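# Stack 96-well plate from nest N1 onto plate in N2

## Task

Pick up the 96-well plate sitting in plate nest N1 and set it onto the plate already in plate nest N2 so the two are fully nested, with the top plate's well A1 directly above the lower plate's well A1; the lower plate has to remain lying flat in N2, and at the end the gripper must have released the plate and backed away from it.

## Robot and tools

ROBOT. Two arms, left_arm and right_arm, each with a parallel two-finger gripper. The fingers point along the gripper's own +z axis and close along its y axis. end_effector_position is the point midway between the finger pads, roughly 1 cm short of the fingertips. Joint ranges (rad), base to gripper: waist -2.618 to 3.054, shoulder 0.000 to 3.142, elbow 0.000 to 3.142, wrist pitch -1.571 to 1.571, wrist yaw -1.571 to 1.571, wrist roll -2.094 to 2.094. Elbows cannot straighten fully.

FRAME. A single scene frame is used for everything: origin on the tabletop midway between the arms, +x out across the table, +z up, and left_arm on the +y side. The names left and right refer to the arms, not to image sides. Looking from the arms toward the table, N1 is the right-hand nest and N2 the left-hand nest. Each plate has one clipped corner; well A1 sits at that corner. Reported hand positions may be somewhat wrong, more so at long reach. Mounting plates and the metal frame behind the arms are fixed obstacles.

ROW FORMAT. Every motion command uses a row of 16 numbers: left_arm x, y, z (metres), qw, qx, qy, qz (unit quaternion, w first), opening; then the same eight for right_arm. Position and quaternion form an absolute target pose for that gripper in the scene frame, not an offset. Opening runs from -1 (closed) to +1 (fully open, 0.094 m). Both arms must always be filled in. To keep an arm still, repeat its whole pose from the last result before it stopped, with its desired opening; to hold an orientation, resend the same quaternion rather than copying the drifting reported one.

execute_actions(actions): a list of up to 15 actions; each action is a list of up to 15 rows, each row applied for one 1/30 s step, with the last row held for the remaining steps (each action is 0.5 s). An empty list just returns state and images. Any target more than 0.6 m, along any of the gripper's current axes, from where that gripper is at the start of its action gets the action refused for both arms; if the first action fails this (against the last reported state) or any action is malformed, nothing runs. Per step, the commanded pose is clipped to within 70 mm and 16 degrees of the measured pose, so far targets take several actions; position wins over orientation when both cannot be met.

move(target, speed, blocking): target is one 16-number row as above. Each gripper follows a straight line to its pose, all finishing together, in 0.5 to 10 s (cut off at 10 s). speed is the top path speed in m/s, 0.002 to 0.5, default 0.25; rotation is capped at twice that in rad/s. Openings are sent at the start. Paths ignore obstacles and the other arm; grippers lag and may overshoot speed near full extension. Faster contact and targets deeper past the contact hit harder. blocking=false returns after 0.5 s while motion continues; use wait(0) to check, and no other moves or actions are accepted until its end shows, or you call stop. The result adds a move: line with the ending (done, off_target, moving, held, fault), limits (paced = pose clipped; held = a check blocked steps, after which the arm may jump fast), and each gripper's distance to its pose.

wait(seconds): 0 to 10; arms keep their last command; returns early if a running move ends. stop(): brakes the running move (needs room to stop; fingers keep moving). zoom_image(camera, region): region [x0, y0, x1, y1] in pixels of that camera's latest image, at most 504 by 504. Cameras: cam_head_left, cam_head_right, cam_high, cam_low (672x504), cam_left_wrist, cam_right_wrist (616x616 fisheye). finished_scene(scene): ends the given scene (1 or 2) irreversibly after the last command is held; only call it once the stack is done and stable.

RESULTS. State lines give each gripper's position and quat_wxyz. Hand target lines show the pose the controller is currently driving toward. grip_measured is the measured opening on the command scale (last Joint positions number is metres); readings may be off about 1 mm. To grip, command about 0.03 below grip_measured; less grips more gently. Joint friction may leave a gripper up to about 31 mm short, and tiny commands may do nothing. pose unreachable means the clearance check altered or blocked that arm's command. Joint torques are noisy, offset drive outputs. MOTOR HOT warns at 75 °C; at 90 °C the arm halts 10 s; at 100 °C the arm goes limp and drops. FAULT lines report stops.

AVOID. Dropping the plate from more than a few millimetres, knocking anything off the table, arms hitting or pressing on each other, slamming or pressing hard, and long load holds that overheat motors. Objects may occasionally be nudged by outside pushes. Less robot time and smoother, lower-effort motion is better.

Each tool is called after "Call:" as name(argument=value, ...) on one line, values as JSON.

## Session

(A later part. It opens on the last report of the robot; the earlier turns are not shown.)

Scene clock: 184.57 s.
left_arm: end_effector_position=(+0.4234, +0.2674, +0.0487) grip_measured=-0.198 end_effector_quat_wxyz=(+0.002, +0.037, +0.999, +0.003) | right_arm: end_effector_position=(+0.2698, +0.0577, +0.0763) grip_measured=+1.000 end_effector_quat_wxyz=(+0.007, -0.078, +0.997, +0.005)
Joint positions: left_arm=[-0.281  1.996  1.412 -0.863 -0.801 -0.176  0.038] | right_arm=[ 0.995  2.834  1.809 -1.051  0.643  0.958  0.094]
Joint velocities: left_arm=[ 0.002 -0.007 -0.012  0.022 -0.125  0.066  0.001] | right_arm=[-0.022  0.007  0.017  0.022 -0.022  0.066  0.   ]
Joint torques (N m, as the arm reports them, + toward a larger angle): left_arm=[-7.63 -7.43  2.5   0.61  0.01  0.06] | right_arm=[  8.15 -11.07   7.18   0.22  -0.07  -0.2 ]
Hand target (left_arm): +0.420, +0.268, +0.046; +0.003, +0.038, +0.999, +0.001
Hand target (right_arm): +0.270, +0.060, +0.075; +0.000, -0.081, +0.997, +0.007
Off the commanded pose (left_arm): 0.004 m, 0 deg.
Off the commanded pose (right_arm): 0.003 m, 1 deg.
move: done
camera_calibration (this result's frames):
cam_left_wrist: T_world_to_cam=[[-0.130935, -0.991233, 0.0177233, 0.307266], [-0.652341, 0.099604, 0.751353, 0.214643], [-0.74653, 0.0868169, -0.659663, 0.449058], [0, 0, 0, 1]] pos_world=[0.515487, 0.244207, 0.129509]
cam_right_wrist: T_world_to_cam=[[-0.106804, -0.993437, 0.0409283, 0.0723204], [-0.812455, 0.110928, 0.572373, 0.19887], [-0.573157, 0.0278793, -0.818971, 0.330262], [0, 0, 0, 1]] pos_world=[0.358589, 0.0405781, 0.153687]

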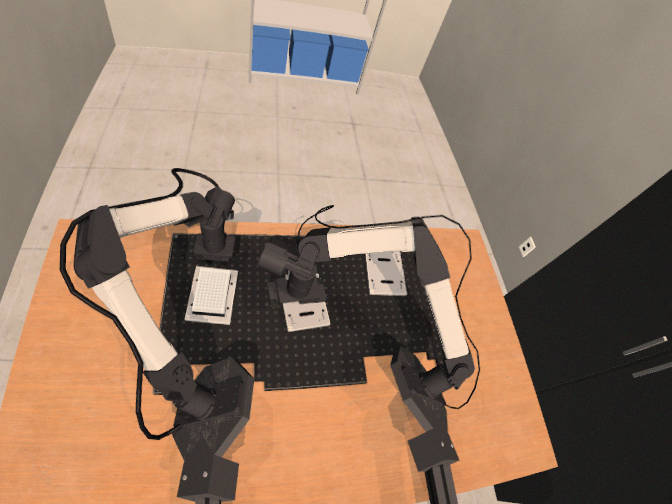

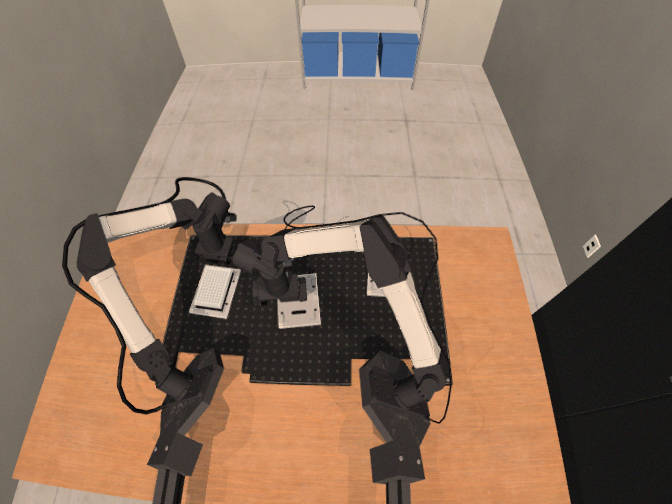

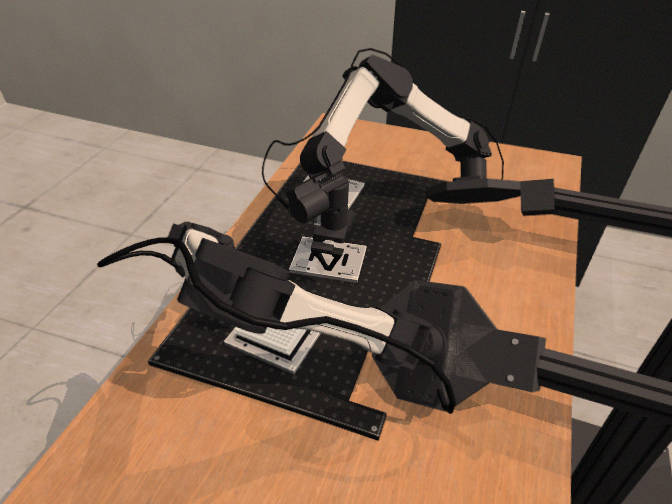

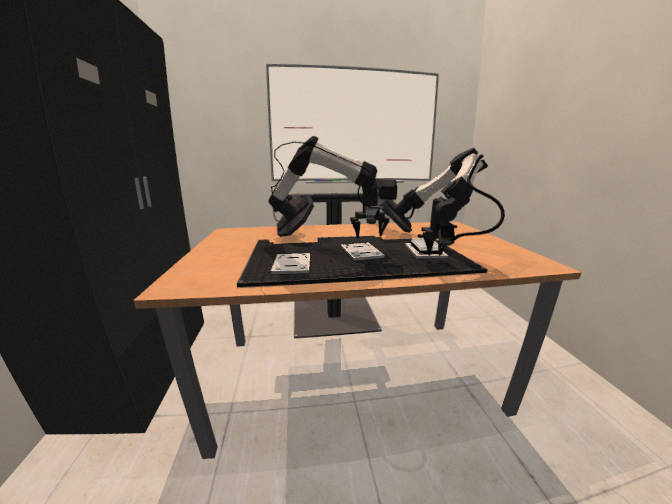

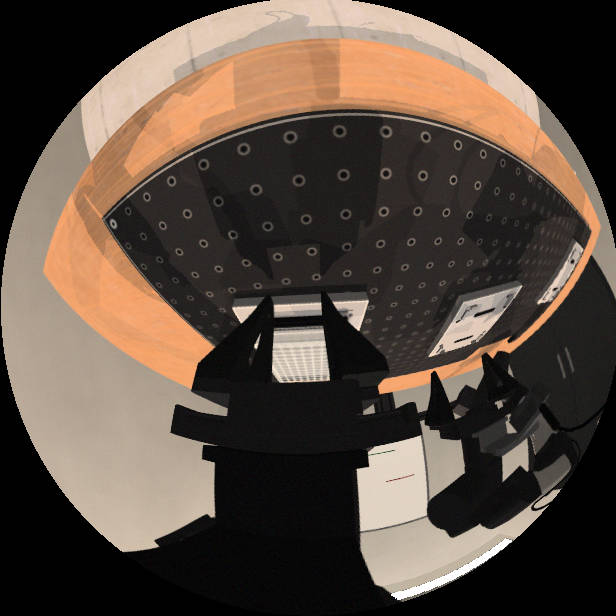

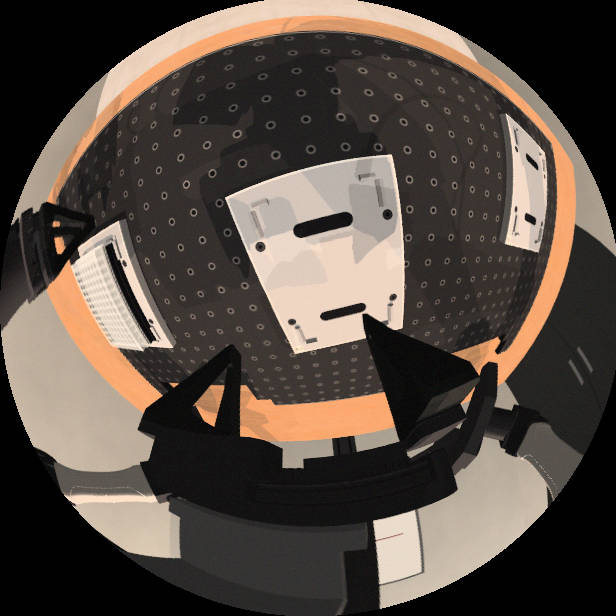

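Call:
move(target=[0.398,0.270,0.05,0.004,0.038,0.999,0,-0.2,0.27,0.06,0.075,0,-0.081,0.997,0.007,1], speed=0.02)

Call:
zoom_image(camera="cam_right_wrist", region=[40,210,190,360])

Scene clock: 189.17 s.
left_arm: end_effector_position=(+0.4049, +0.2709, +0.0484) grip_measured=-0.198 end_effector_quat_wxyz=(+0.005, +0.037, +0.999, +0.002) | right_arm: end_effector_position=(+0.2698, +0.0577, +0.0763) grip_measured=+1.000 end_effector_quat_wxyz=(+0.007, -0.078, +0.997, +0.005)
Joint positions: left_arm=[-0.283  1.931  1.303 -0.814 -0.801 -0.174  0.038] | right_arm=[ 0.995  2.834  1.809 -1.051  0.643  0.958  0.094]
Joint velocities: left_arm=[-0.017 -0.022 -0.002 -0.037  0.037  0.081  0.001] | right_arm=[-0.002 -0.032 -0.007 -0.051  0.007 -0.022  0.   ]
Joint torques (N m, as the arm reports them, + toward a larger angle): left_arm=[-8.2  -7.48  2.04  0.44  0.02 -0.11] | right_arm=[  8.15 -11.07   7.18   0.22  -0.06  -0.2 ]
Hand target (left_arm): +0.398, +0.270, +0.049; +0.004, +0.038, +0.999, -0.000
Hand target (right_arm): +0.270, +0.060, +0.075; +0.000, -0.081, +0.997, +0.007
Off the commanded pose (left_arm): 0.007 m, 0 deg.
Off the commanded pose (right_arm): 0.003 m, 1 deg.
move: done
camera_calibration (this result's frames):
cam_left_wrist: T_world_to_cam=[[-0.129437, -0.991413, 0.0186048, 0.307712], [-0.656344, 0.0997246, 0.747842, 0.204175], [-0.743276, 0.084587, -0.663616, 0.434259], [0, 0, 0, 1]] pos_world=[0.496613, 0.247975, 0.129766]
cam_right_wrist: T_world_to_cam=[[-0.106804, -0.993437, 0.0409283, 0.0723204], [-0.812455, 0.110928, 0.572373, 0.19887], [-0.573157, 0.0278793, -0.818971, 0.330262], [0, 0, 0, 1]] pos_world=[0.358589, 0.0405781, 0.153687]

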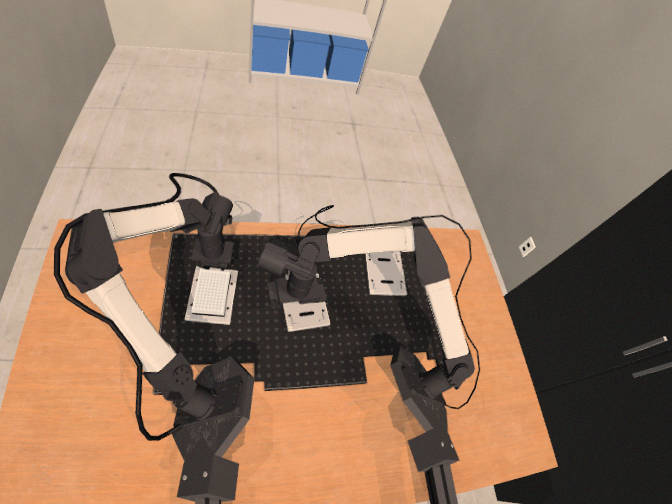

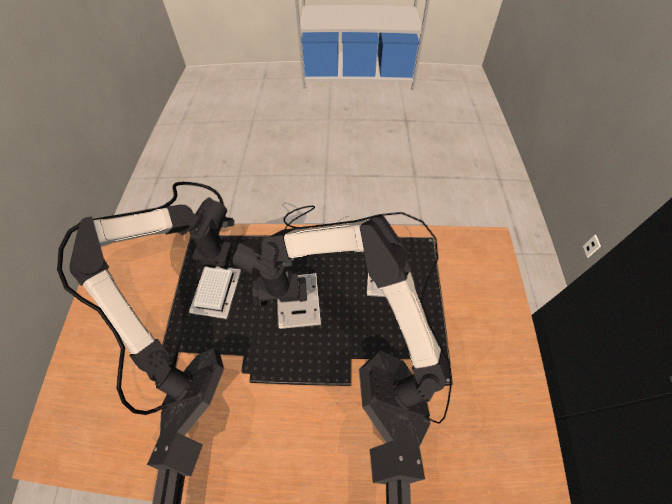

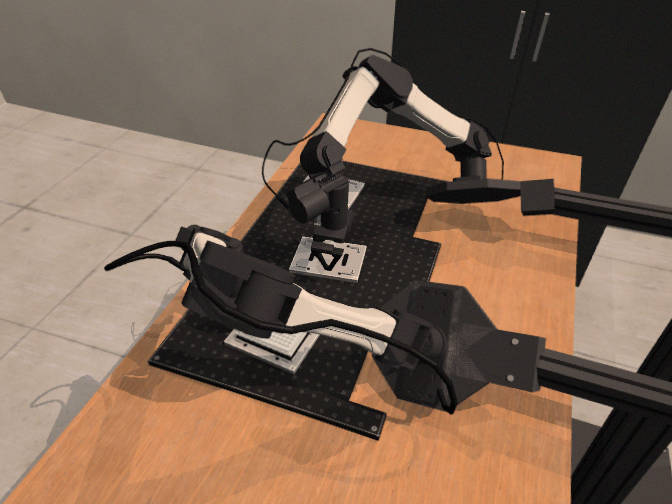

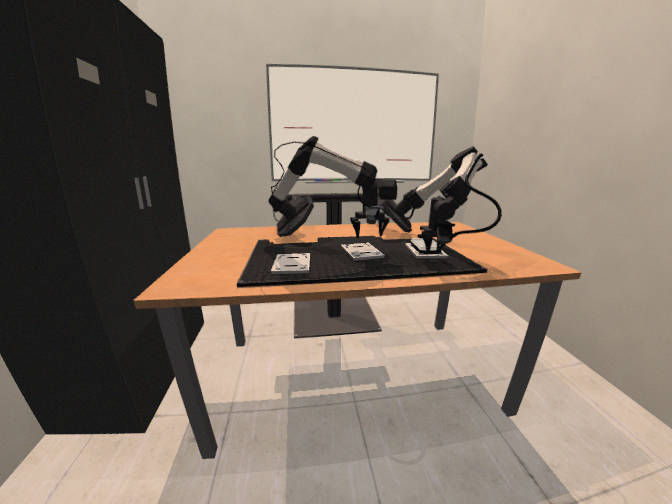

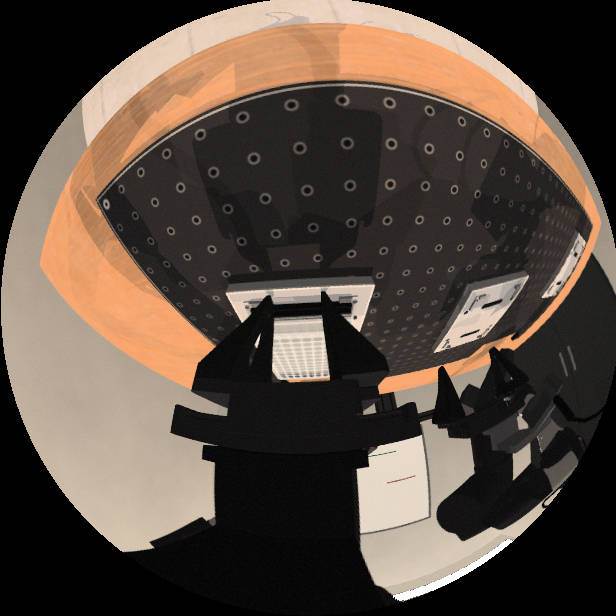

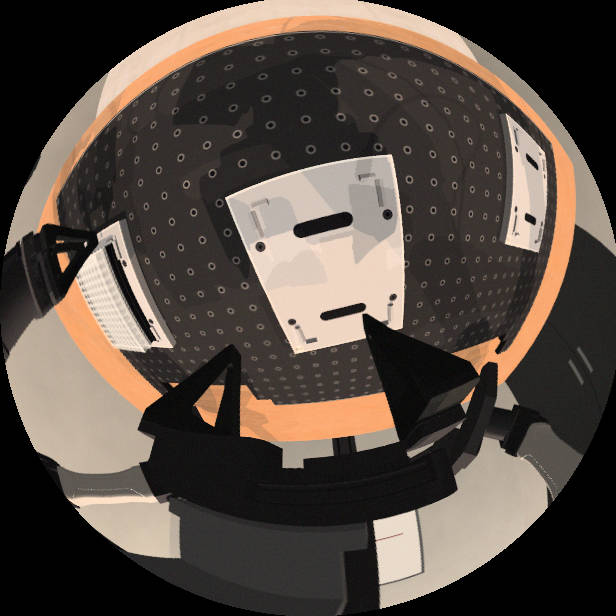

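Region (40, 210, 190, 360) of cam_right_wrist's 616x616 image, scaled by 3.360, with more detail than that image has.

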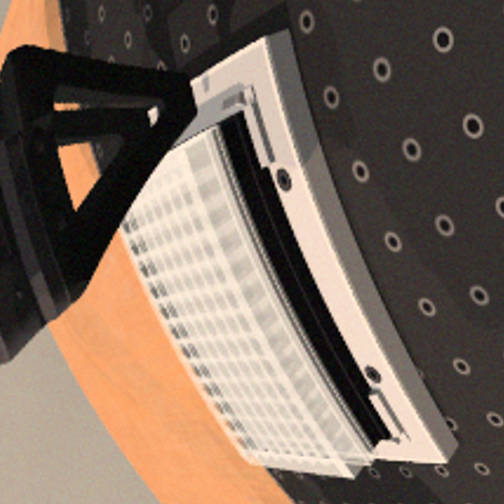

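The plate slid about 2 mm and its near end dropped in. Backing off.

Call:
move(target=[0.435,0.268,0.06,0.004,0.038,0.999,0,-0.2,0.27,0.06,0.075,0,-0.081,0.997,0.007,1], speed=0.08)

Call:
move(target=[0.40,0.28,0.18,0.004,0.038,0.999,0,1,0.27,0.06,0.075,0,-0.081,0.997,0.007,1])

Call:
zoom_image(camera="cam_right_wrist", region=[40,210,190,360])

Call:
zoom_image(camera="cam_left_wrist", region=[230,190,380,330])

Call:
zoom_image(camera="cam_head_left", region=[170,250,260,335])

Scene clock: 195.73 s.
left_arm: end_effector_position=(+0.4335, +0.2727, +0.0606) grip_measured=-0.198 end_effector_quat_wxyz=(+0.009, +0.035, +0.999, +0.001) | right_arm: end_effector_position=(+0.2698, +0.0577, +0.0763) grip_measured=+1.000 end_effector_quat_wxyz=(+0.007, -0.078, +0.997, +0.005)
Joint positions: left_arm=[-0.289  1.993  1.467 -0.911 -0.801 -0.178  0.038] | right_arm=[ 0.995  2.834  1.809 -1.051  0.643  0.958  0.094]
Joint velocities: left_arm=[ 0.017  0.002  0.002  0.037 -0.037 -0.007  0.   ] | right_arm=[0.007 0.002 0.007 0.081 0.081 0.022 0.   ]
Joint torques (N m, as the arm reports them, + toward a larger angle): left_arm=[-8.82 -5.33  6.16  0.2   0.01 -0.14] | right_arm=[  8.15 -11.07   7.18   0.22  -0.06  -0.2 ]
Hand target (left_arm): +0.435, +0.268, +0.061; +0.005, +0.038, +0.999, -0.000
Hand target (right_arm): +0.270, +0.060, +0.075; +0.000, -0.081, +0.997, +0.007
Off the commanded pose (left_arm): 0.005 m, 1 deg.
Off the commanded pose (right_arm): 0.003 m, 1 deg.
move: done
camera_calibration (this result's frames):
cam_left_wrist: T_world_to_cam=[[-0.126771, -0.991723, 0.0203367, 0.311756], [-0.661927, 0.0998477, 0.742888, 0.2163], [-0.73877, 0.0807155, -0.669107, 0.462869], [0, 0, 0, 1]] pos_world=[0.52465, 0.250218, 0.142682]
cam_right_wrist: T_world_to_cam=[[-0.106804, -0.993437, 0.0409283, 0.0723204], [-0.812455, 0.110928, 0.572373, 0.19887], [-0.573157, 0.0278793, -0.818971, 0.330262], [0, 0, 0, 1]] pos_world=[0.358589, 0.0405781, 0.153687]

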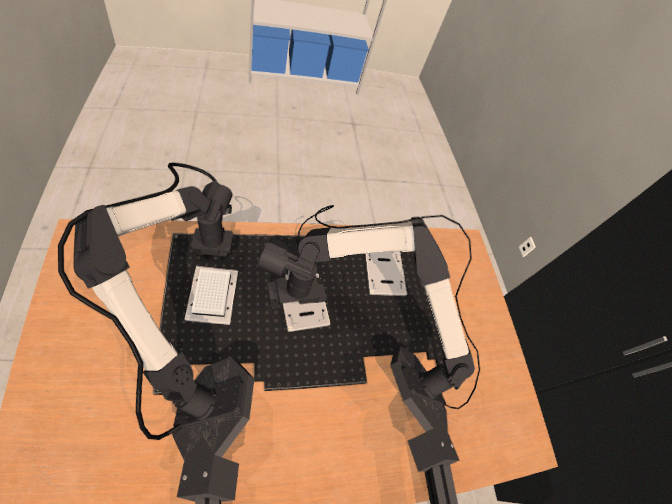

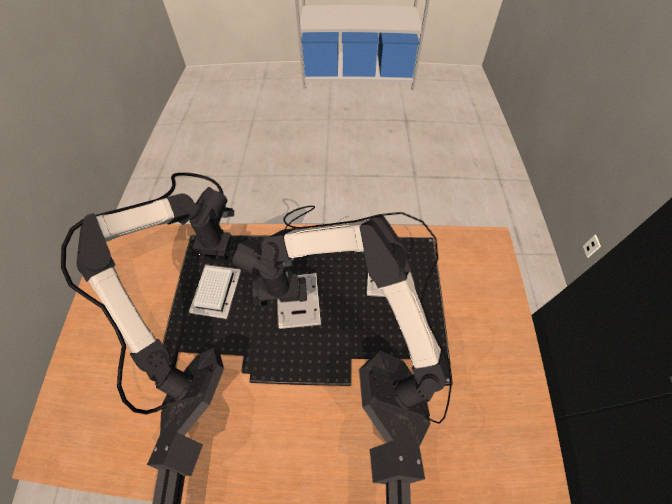

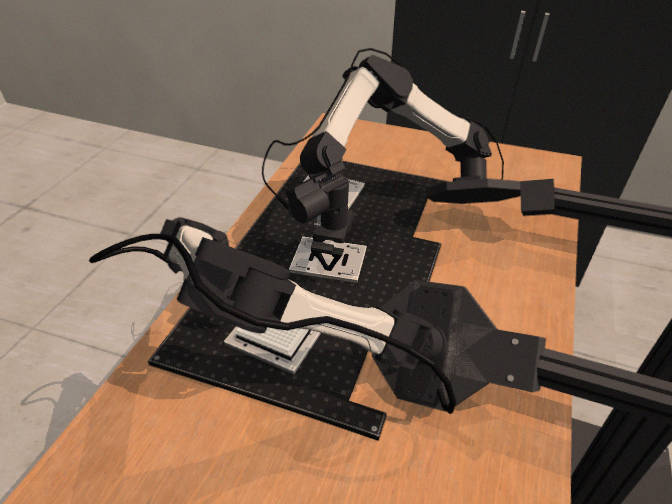

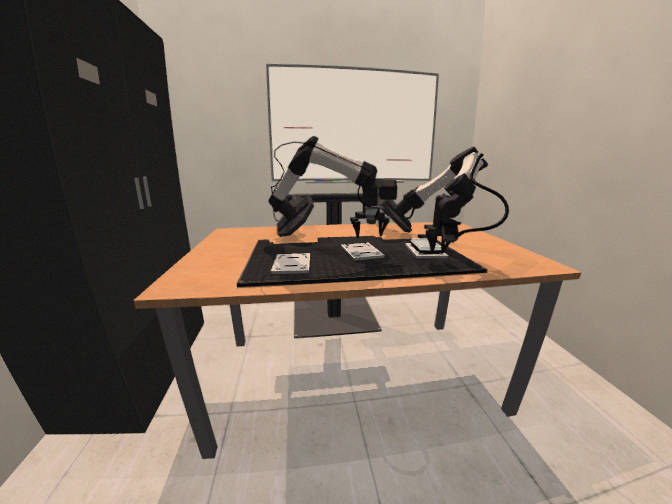

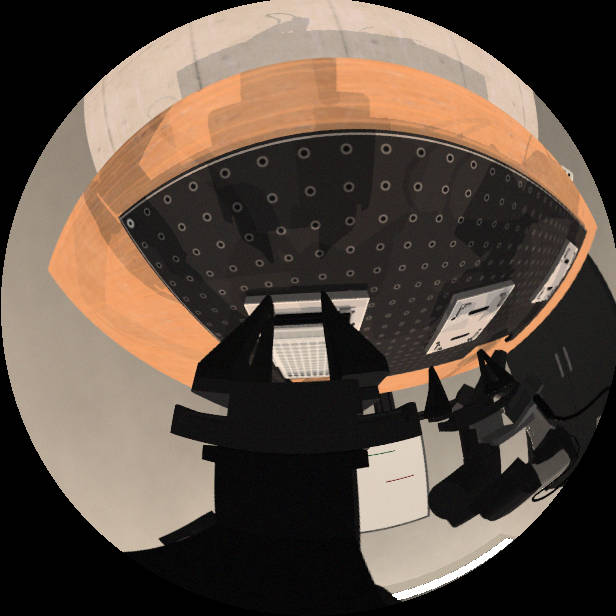

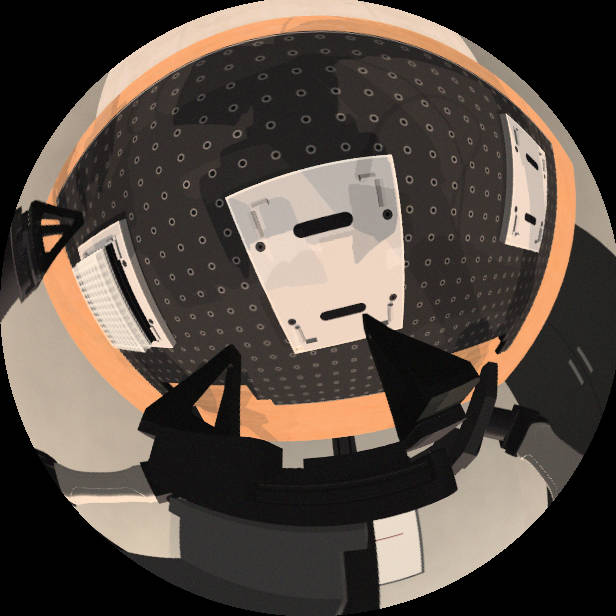

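Scene clock: 196.97 s.
left_arm: end_effector_position=(+0.3967, +0.2785, +0.1760) grip_measured=+1.000 end_effector_quat_wxyz=(+0.009, +0.044, +0.999, -0.000) | right_arm: end_effector_position=(+0.2698, +0.0577, +0.0763) grip_measured=+1.000 end_effector_quat_wxyz=(+0.007, -0.078, +0.997, +0.005)
Joint positions: left_arm=[-0.538  1.886  1.617 -1.423 -0.799 -0.516  0.094] | right_arm=[ 0.995  2.834  1.809 -1.051  0.643  0.958  0.094]
Joint velocities: left_arm=[ 0.017 -0.012 -0.002 -0.066 -0.051 -0.037  0.   ] | right_arm=[-0.002 -0.022  0.007 -0.081 -0.007  0.007  0.   ]
Joint torques (N m, as the arm reports them, + toward a larger angle): left_arm=[-7.36 -4.59  6.63  0.17  0.02 -0.15] | right_arm=[  8.14 -11.07   7.19   0.22  -0.07  -0.2 ]
Hand target (left_arm): +0.398, +0.280, +0.179; +0.006, +0.038, +0.999, -0.004
Hand target (right_arm): +0.270, +0.060, +0.075; +0.000, -0.081, +0.997, +0.007
Off the commanded pose (left_arm): 0.005 m, 1 deg.
Off the commanded pose (right_arm): 0.003 m, 1 deg.
move: done
camera_calibration (this result's frames):
cam_left_wrist: T_world_to_cam=[[-0.144937, -0.989174, 0.0229768, 0.316519], [-0.660149, 0.113972, 0.742438, 0.10109], [-0.737019, 0.0924383, -0.669521, 0.508539], [0, 0, 0, 1]] pos_world=[0.487413, 0.254563, 0.258152]
cam_right_wrist: T_world_to_cam=[[-0.106804, -0.993437, 0.0409283, 0.0723204], [-0.812455, 0.110928, 0.572373, 0.19887], [-0.573157, 0.0278793, -0.818971, 0.330262], [0, 0, 0, 1]] pos_world=[0.358589, 0.0405781, 0.153687]

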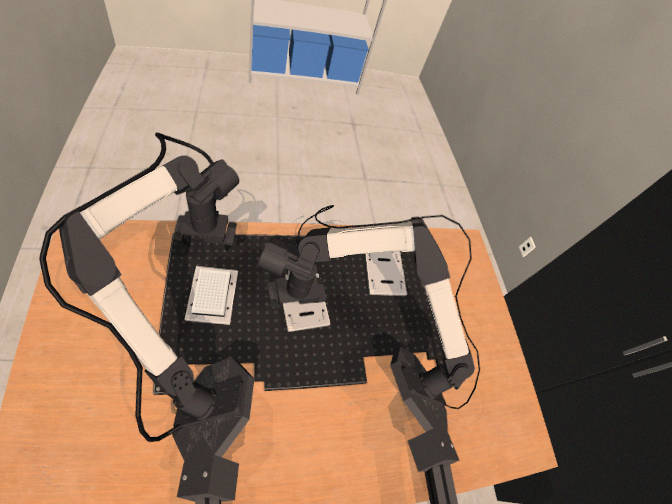

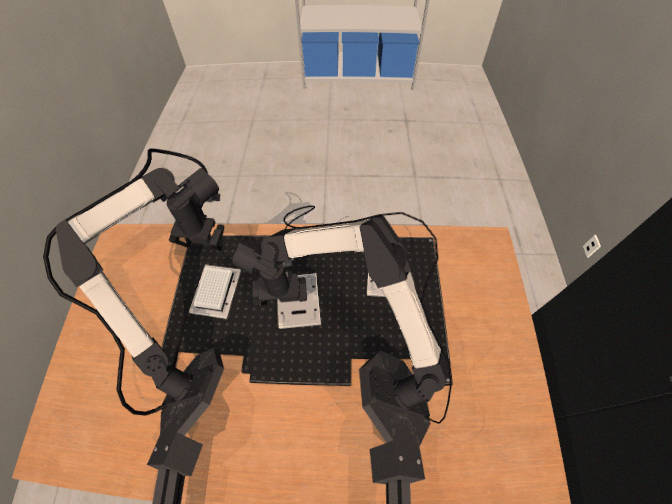

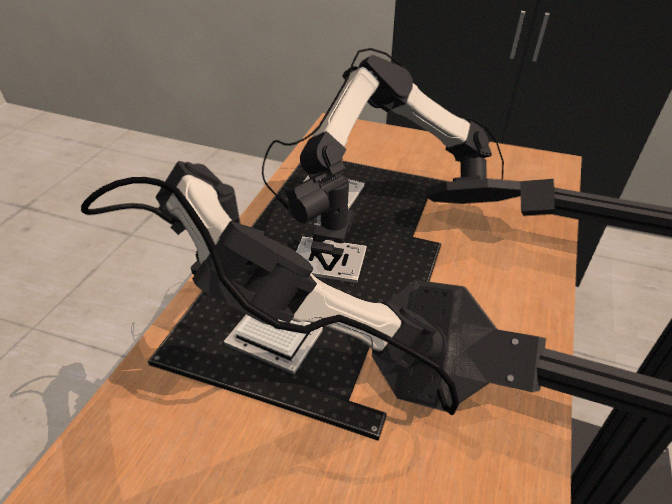

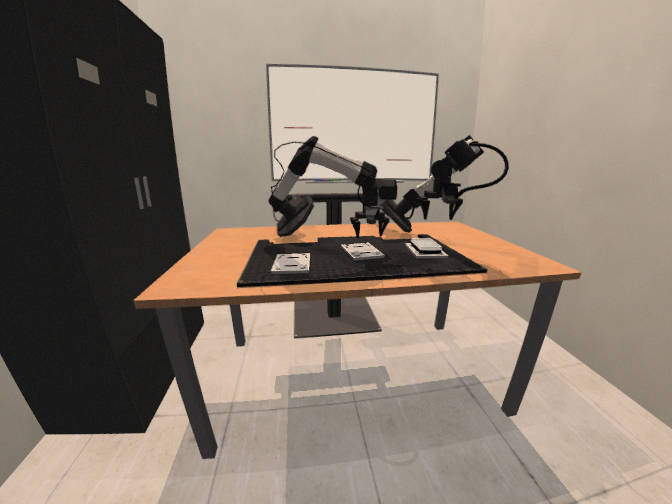

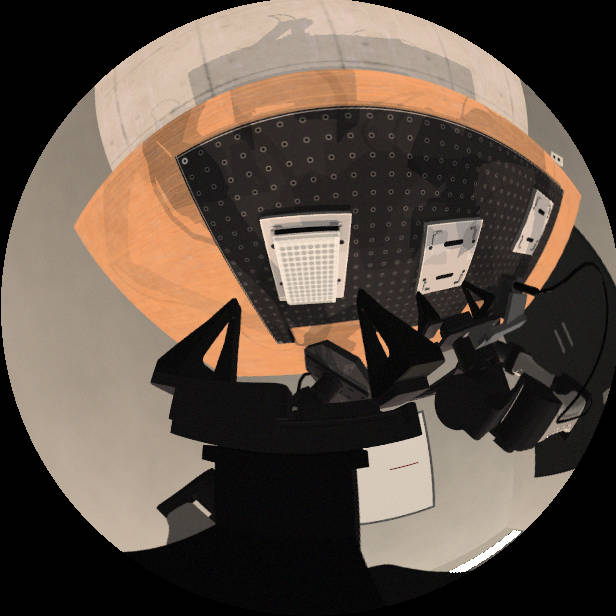

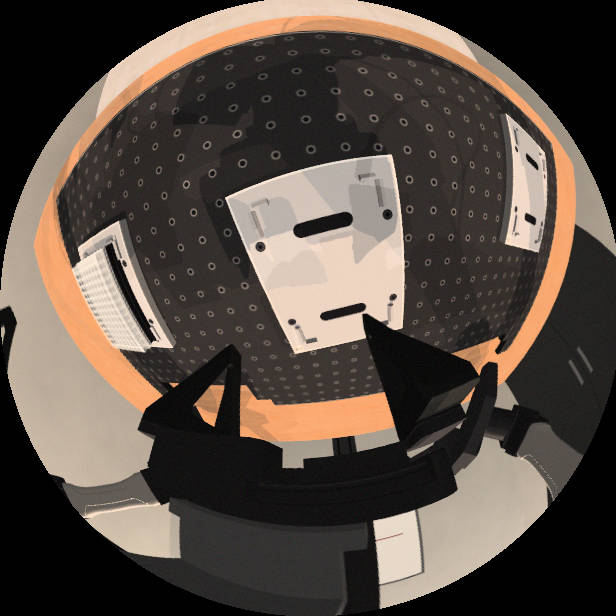

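Region (40, 210, 190, 360) of cam_right_wrist's 616x616 image, scaled by 3.360, with more detail than that image has.

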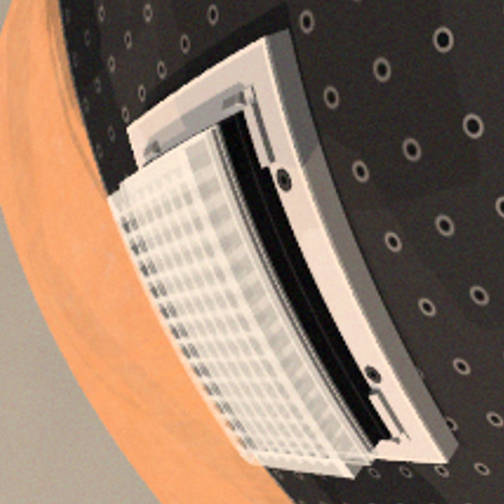

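Region (230, 190, 380, 330) of cam_left_wrist's 616x616 image, scaled by 3.360, with more detail than that image has; it fills the top 470 rows of this view, and the rest is white.

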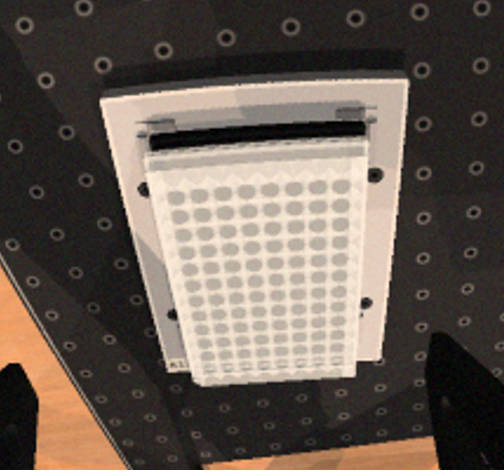

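Region (170, 250, 260, 335) of cam_head_left's 672x504 image, scaled by 5.600, with more detail than that image has.

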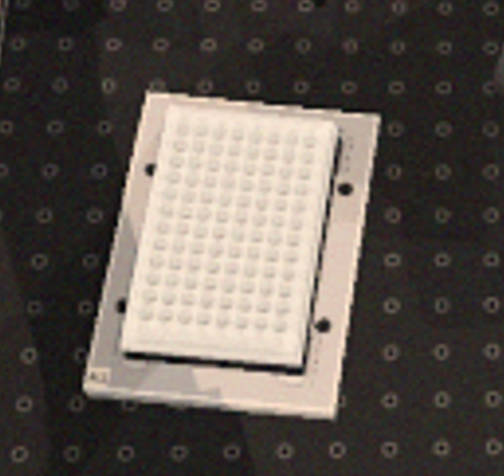

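Call:
move(target=[0.235,0.288,0.11,0,0.73,0.683,0,-1,0.27,-0.03,0.085,0,-0.081,0.997,0.007,1], speed=0.3)

Call:
move(target=[0.232,0.288,0.047,0,0.73,0.683,0,-1,0.27,-0.03,0.085,0,-0.081,0.997,0.007,1], speed=0.08)

Scene clock: 205.87 s.
left_arm: end_effector_position=(+0.2398, +0.2896, +0.1077) grip_measured=-0.994 end_effector_quat_wxyz=(-0.008, +0.728, +0.685, +0.004) | right_arm: end_effector_position=(+0.2712, -0.0230, +0.0898) grip_measured=+1.000 end_effector_quat_wxyz=(+0.001, -0.079, +0.997, +0.013)
Joint positions: left_arm=[-0.585  1.454  0.777 -1.104 -0.792  0.932  0.   ] | right_arm=[ 0.931  2.504  1.426 -0.947  0.653  0.881  0.094]
Joint velocities: left_arm=[-0.017  0.007 -0.007  0.037  0.037 -0.037  0.   ] | right_arm=[ 0.002 -0.022 -0.007 -0.022  0.037 -0.007  0.   ]
Joint torques (N m, as the arm reports them, + toward a larger angle): left_arm=[-4.45 -3.36  2.88  0.47  0.18  0.06] | right_arm=[  6.83 -10.63   3.85   0.4    0.09  -0.23]
Hand target (left_arm): +0.236, +0.287, +0.107; +0.001, +0.730, +0.683, -0.000
Hand target (right_arm): +0.271, -0.029, +0.086; -0.000, -0.081, +0.997, +0.008
Off the commanded pose (left_arm): 0.006 m, 1 deg.
Off the commanded pose (right_arm): 0.009 m, 1 deg.
move: done
camera_calibration (this result's frames):
cam_left_wrist: T_world_to_cam=[[-0.992642, 0.116809, 0.0318912, 0.188362], [0.0994953, 0.63675, 0.764624, -0.288995], [0.0690086, 0.762171, -0.643687, -0.0438087], [0, 0, 0, 1]] pos_world=[0.218753, 0.195405, 0.186767]
cam_right_wrist: T_world_to_cam=[[-0.105219, -0.994059, 0.0278365, -0.00752211], [-0.804228, 0.101523, 0.585585, 0.197575], [-0.584932, 0.0392275, -0.810133, 0.347], [0, 0, 0, 1]] pos_world=[0.361076, -0.0411479, 0.165628]

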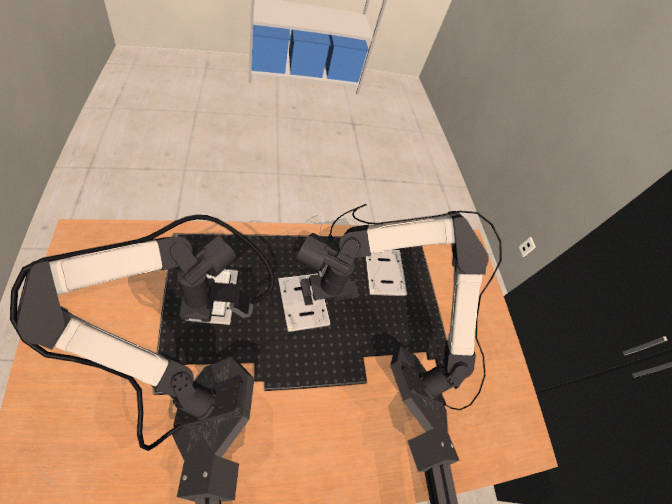

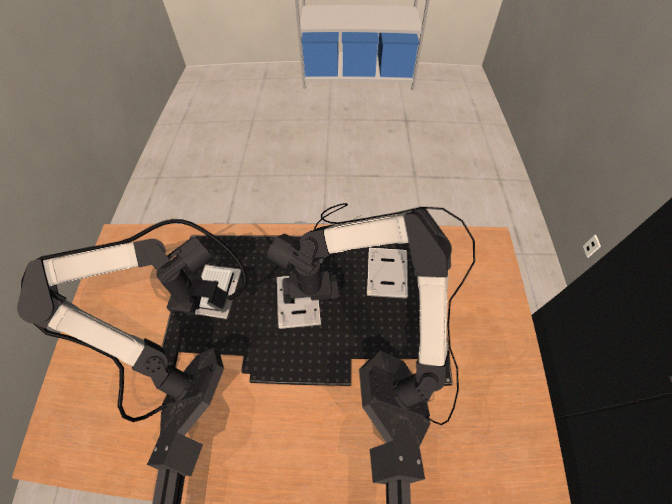

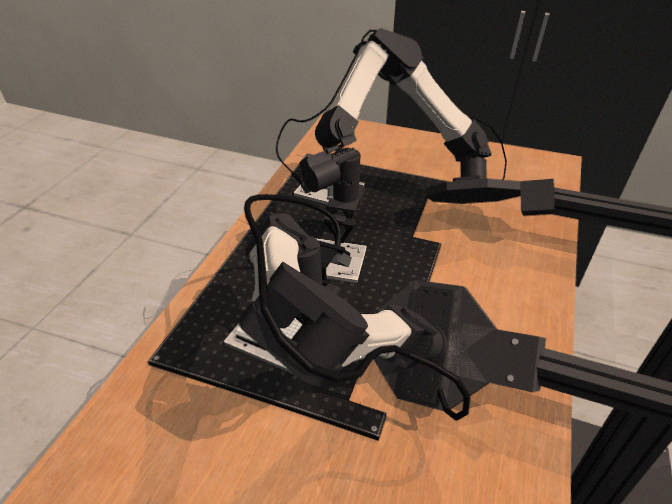

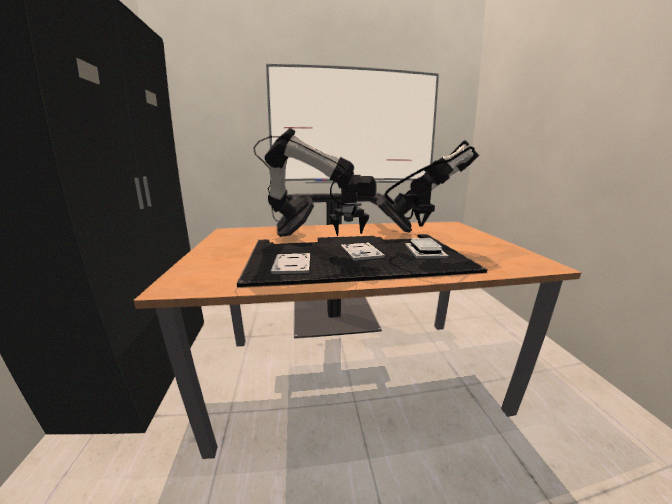

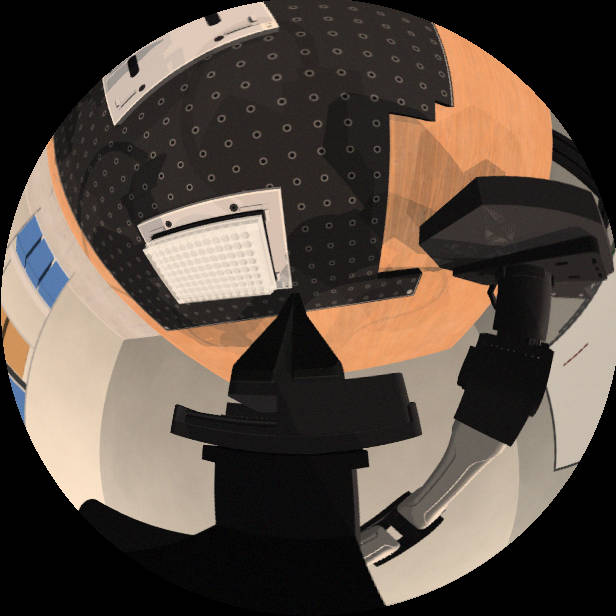

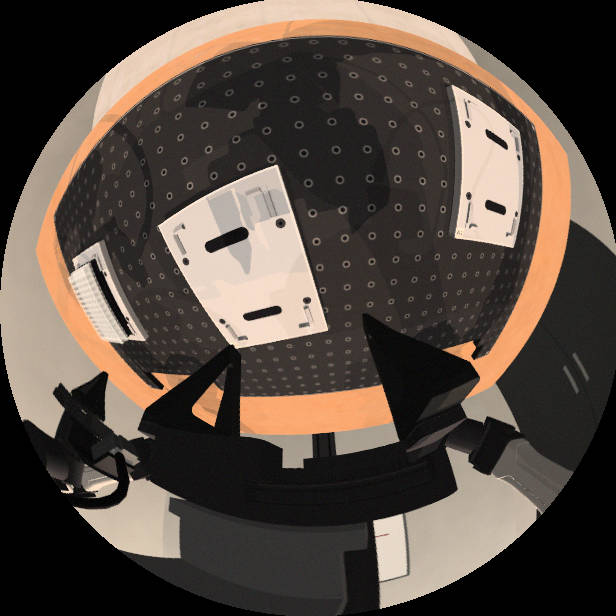

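Scene clock: 207.23 s.
left_arm: end_effector_position=(+0.2370, +0.2875, +0.0505) grip_measured=-0.994 end_effector_quat_wxyz=(-0.002, +0.729, +0.684, +0.000) | right_arm: end_effector_position=(+0.2716, -0.0224, +0.0898) grip_measured=+1.000 end_effector_quat_wxyz=(+0.002, -0.078, +0.997, +0.014)
Joint positions: left_arm=[-0.384  1.454  0.598 -0.706 -0.802  1.23   0.   ] | right_arm=[ 0.931  2.504  1.426 -0.944  0.653  0.881  0.094]
Joint velocities: left_arm=[-0.007 -0.012 -0.012  0.007 -0.037  0.022  0.   ] | right_arm=[-0.002 -0.007  0.007 -0.007 -0.051 -0.007  0.   ]
Joint torques (N m, as the arm reports them, + toward a larger angle): left_arm=[-3.03 -3.24  2.12  0.47  0.04  0.03] | right_arm=[  6.86 -10.69   3.42   0.4    0.09  -0.21]
Hand target (left_arm): +0.233, +0.289, +0.047; -0.004, +0.730, +0.684, +0.002
Hand target (right_arm): +0.270, -0.030, +0.085; -0.000, -0.081, +0.997, +0.007
Off the commanded pose (left_arm): 0.006 m, 0 deg.
Off the commanded pose (right_arm): 0.009 m, 1 deg.
move: done
camera_calibration (this result's frames):
cam_left_wrist: T_world_to_cam=[[-0.99245, 0.119448, 0.0278402, 0.187099], [0.099083, 0.647045, 0.755986, -0.246041], [0.0722868, 0.753037, -0.653996, -0.0765183], [0, 0, 0, 1]] pos_world=[0.215596, 0.194472, 0.130752]
cam_right_wrist: T_world_to_cam=[[-0.107142, -0.993909, 0.0257927, -0.00625606], [-0.804919, 0.101939, 0.584563, 0.198111], [-0.583632, 0.0418704, -0.810938, 0.346993], [0, 0, 0, 1]] pos_world=[0.361309, -0.0409419, 0.165743]

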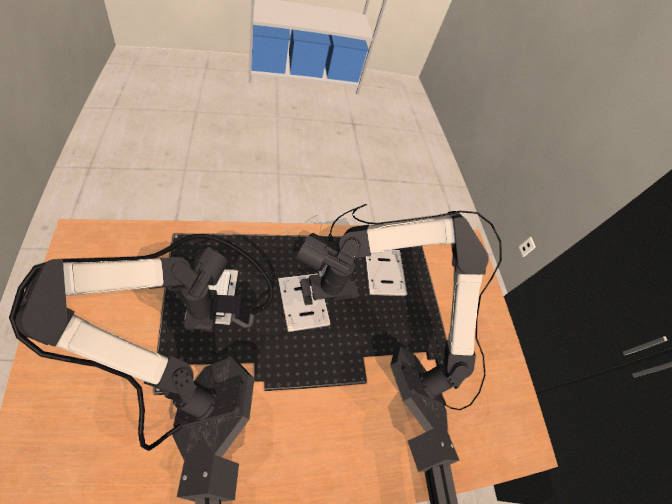

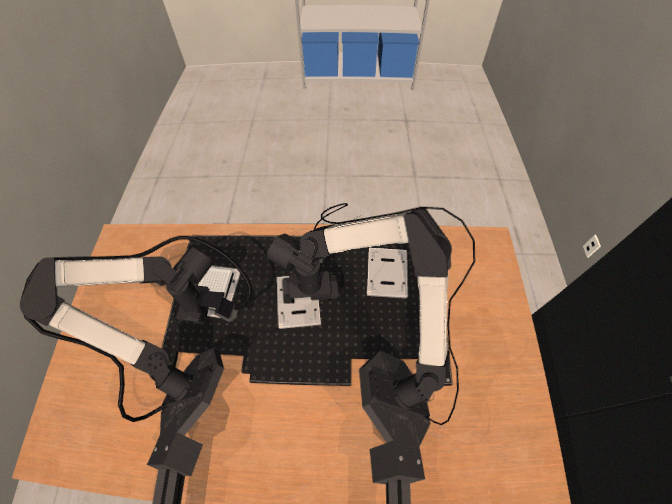

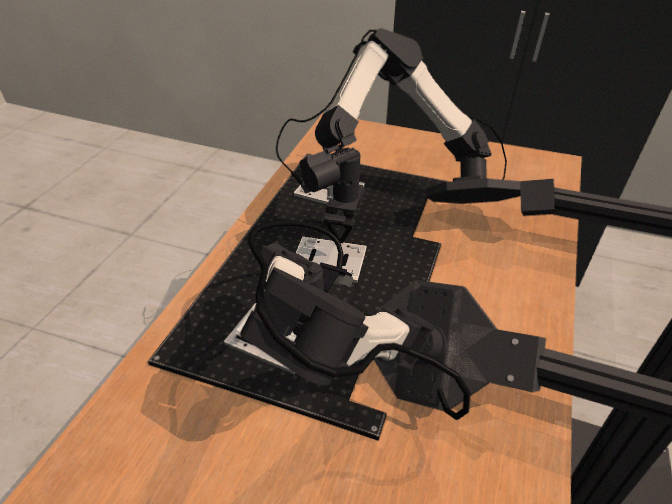

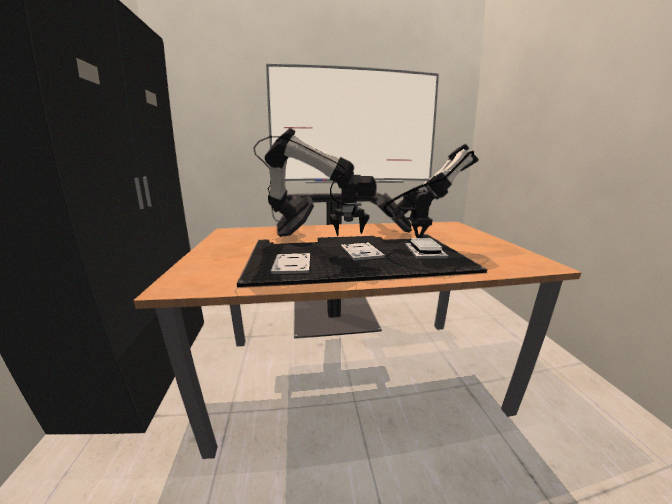

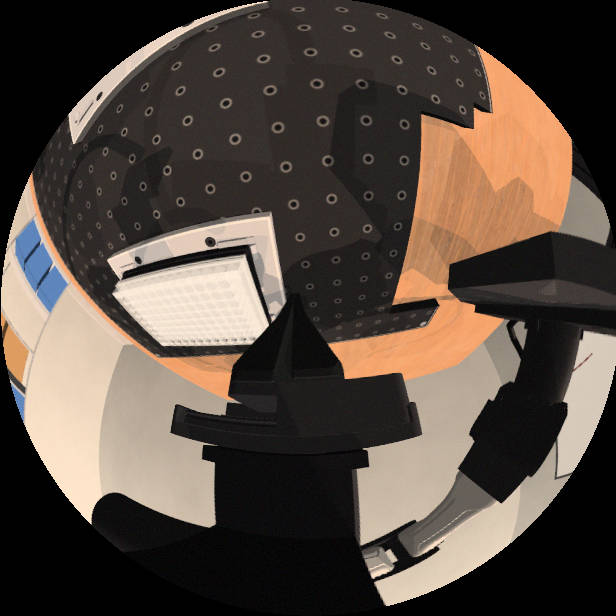

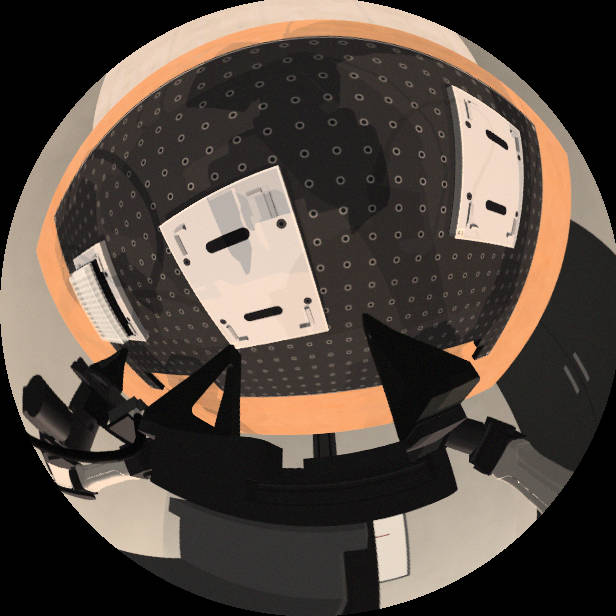

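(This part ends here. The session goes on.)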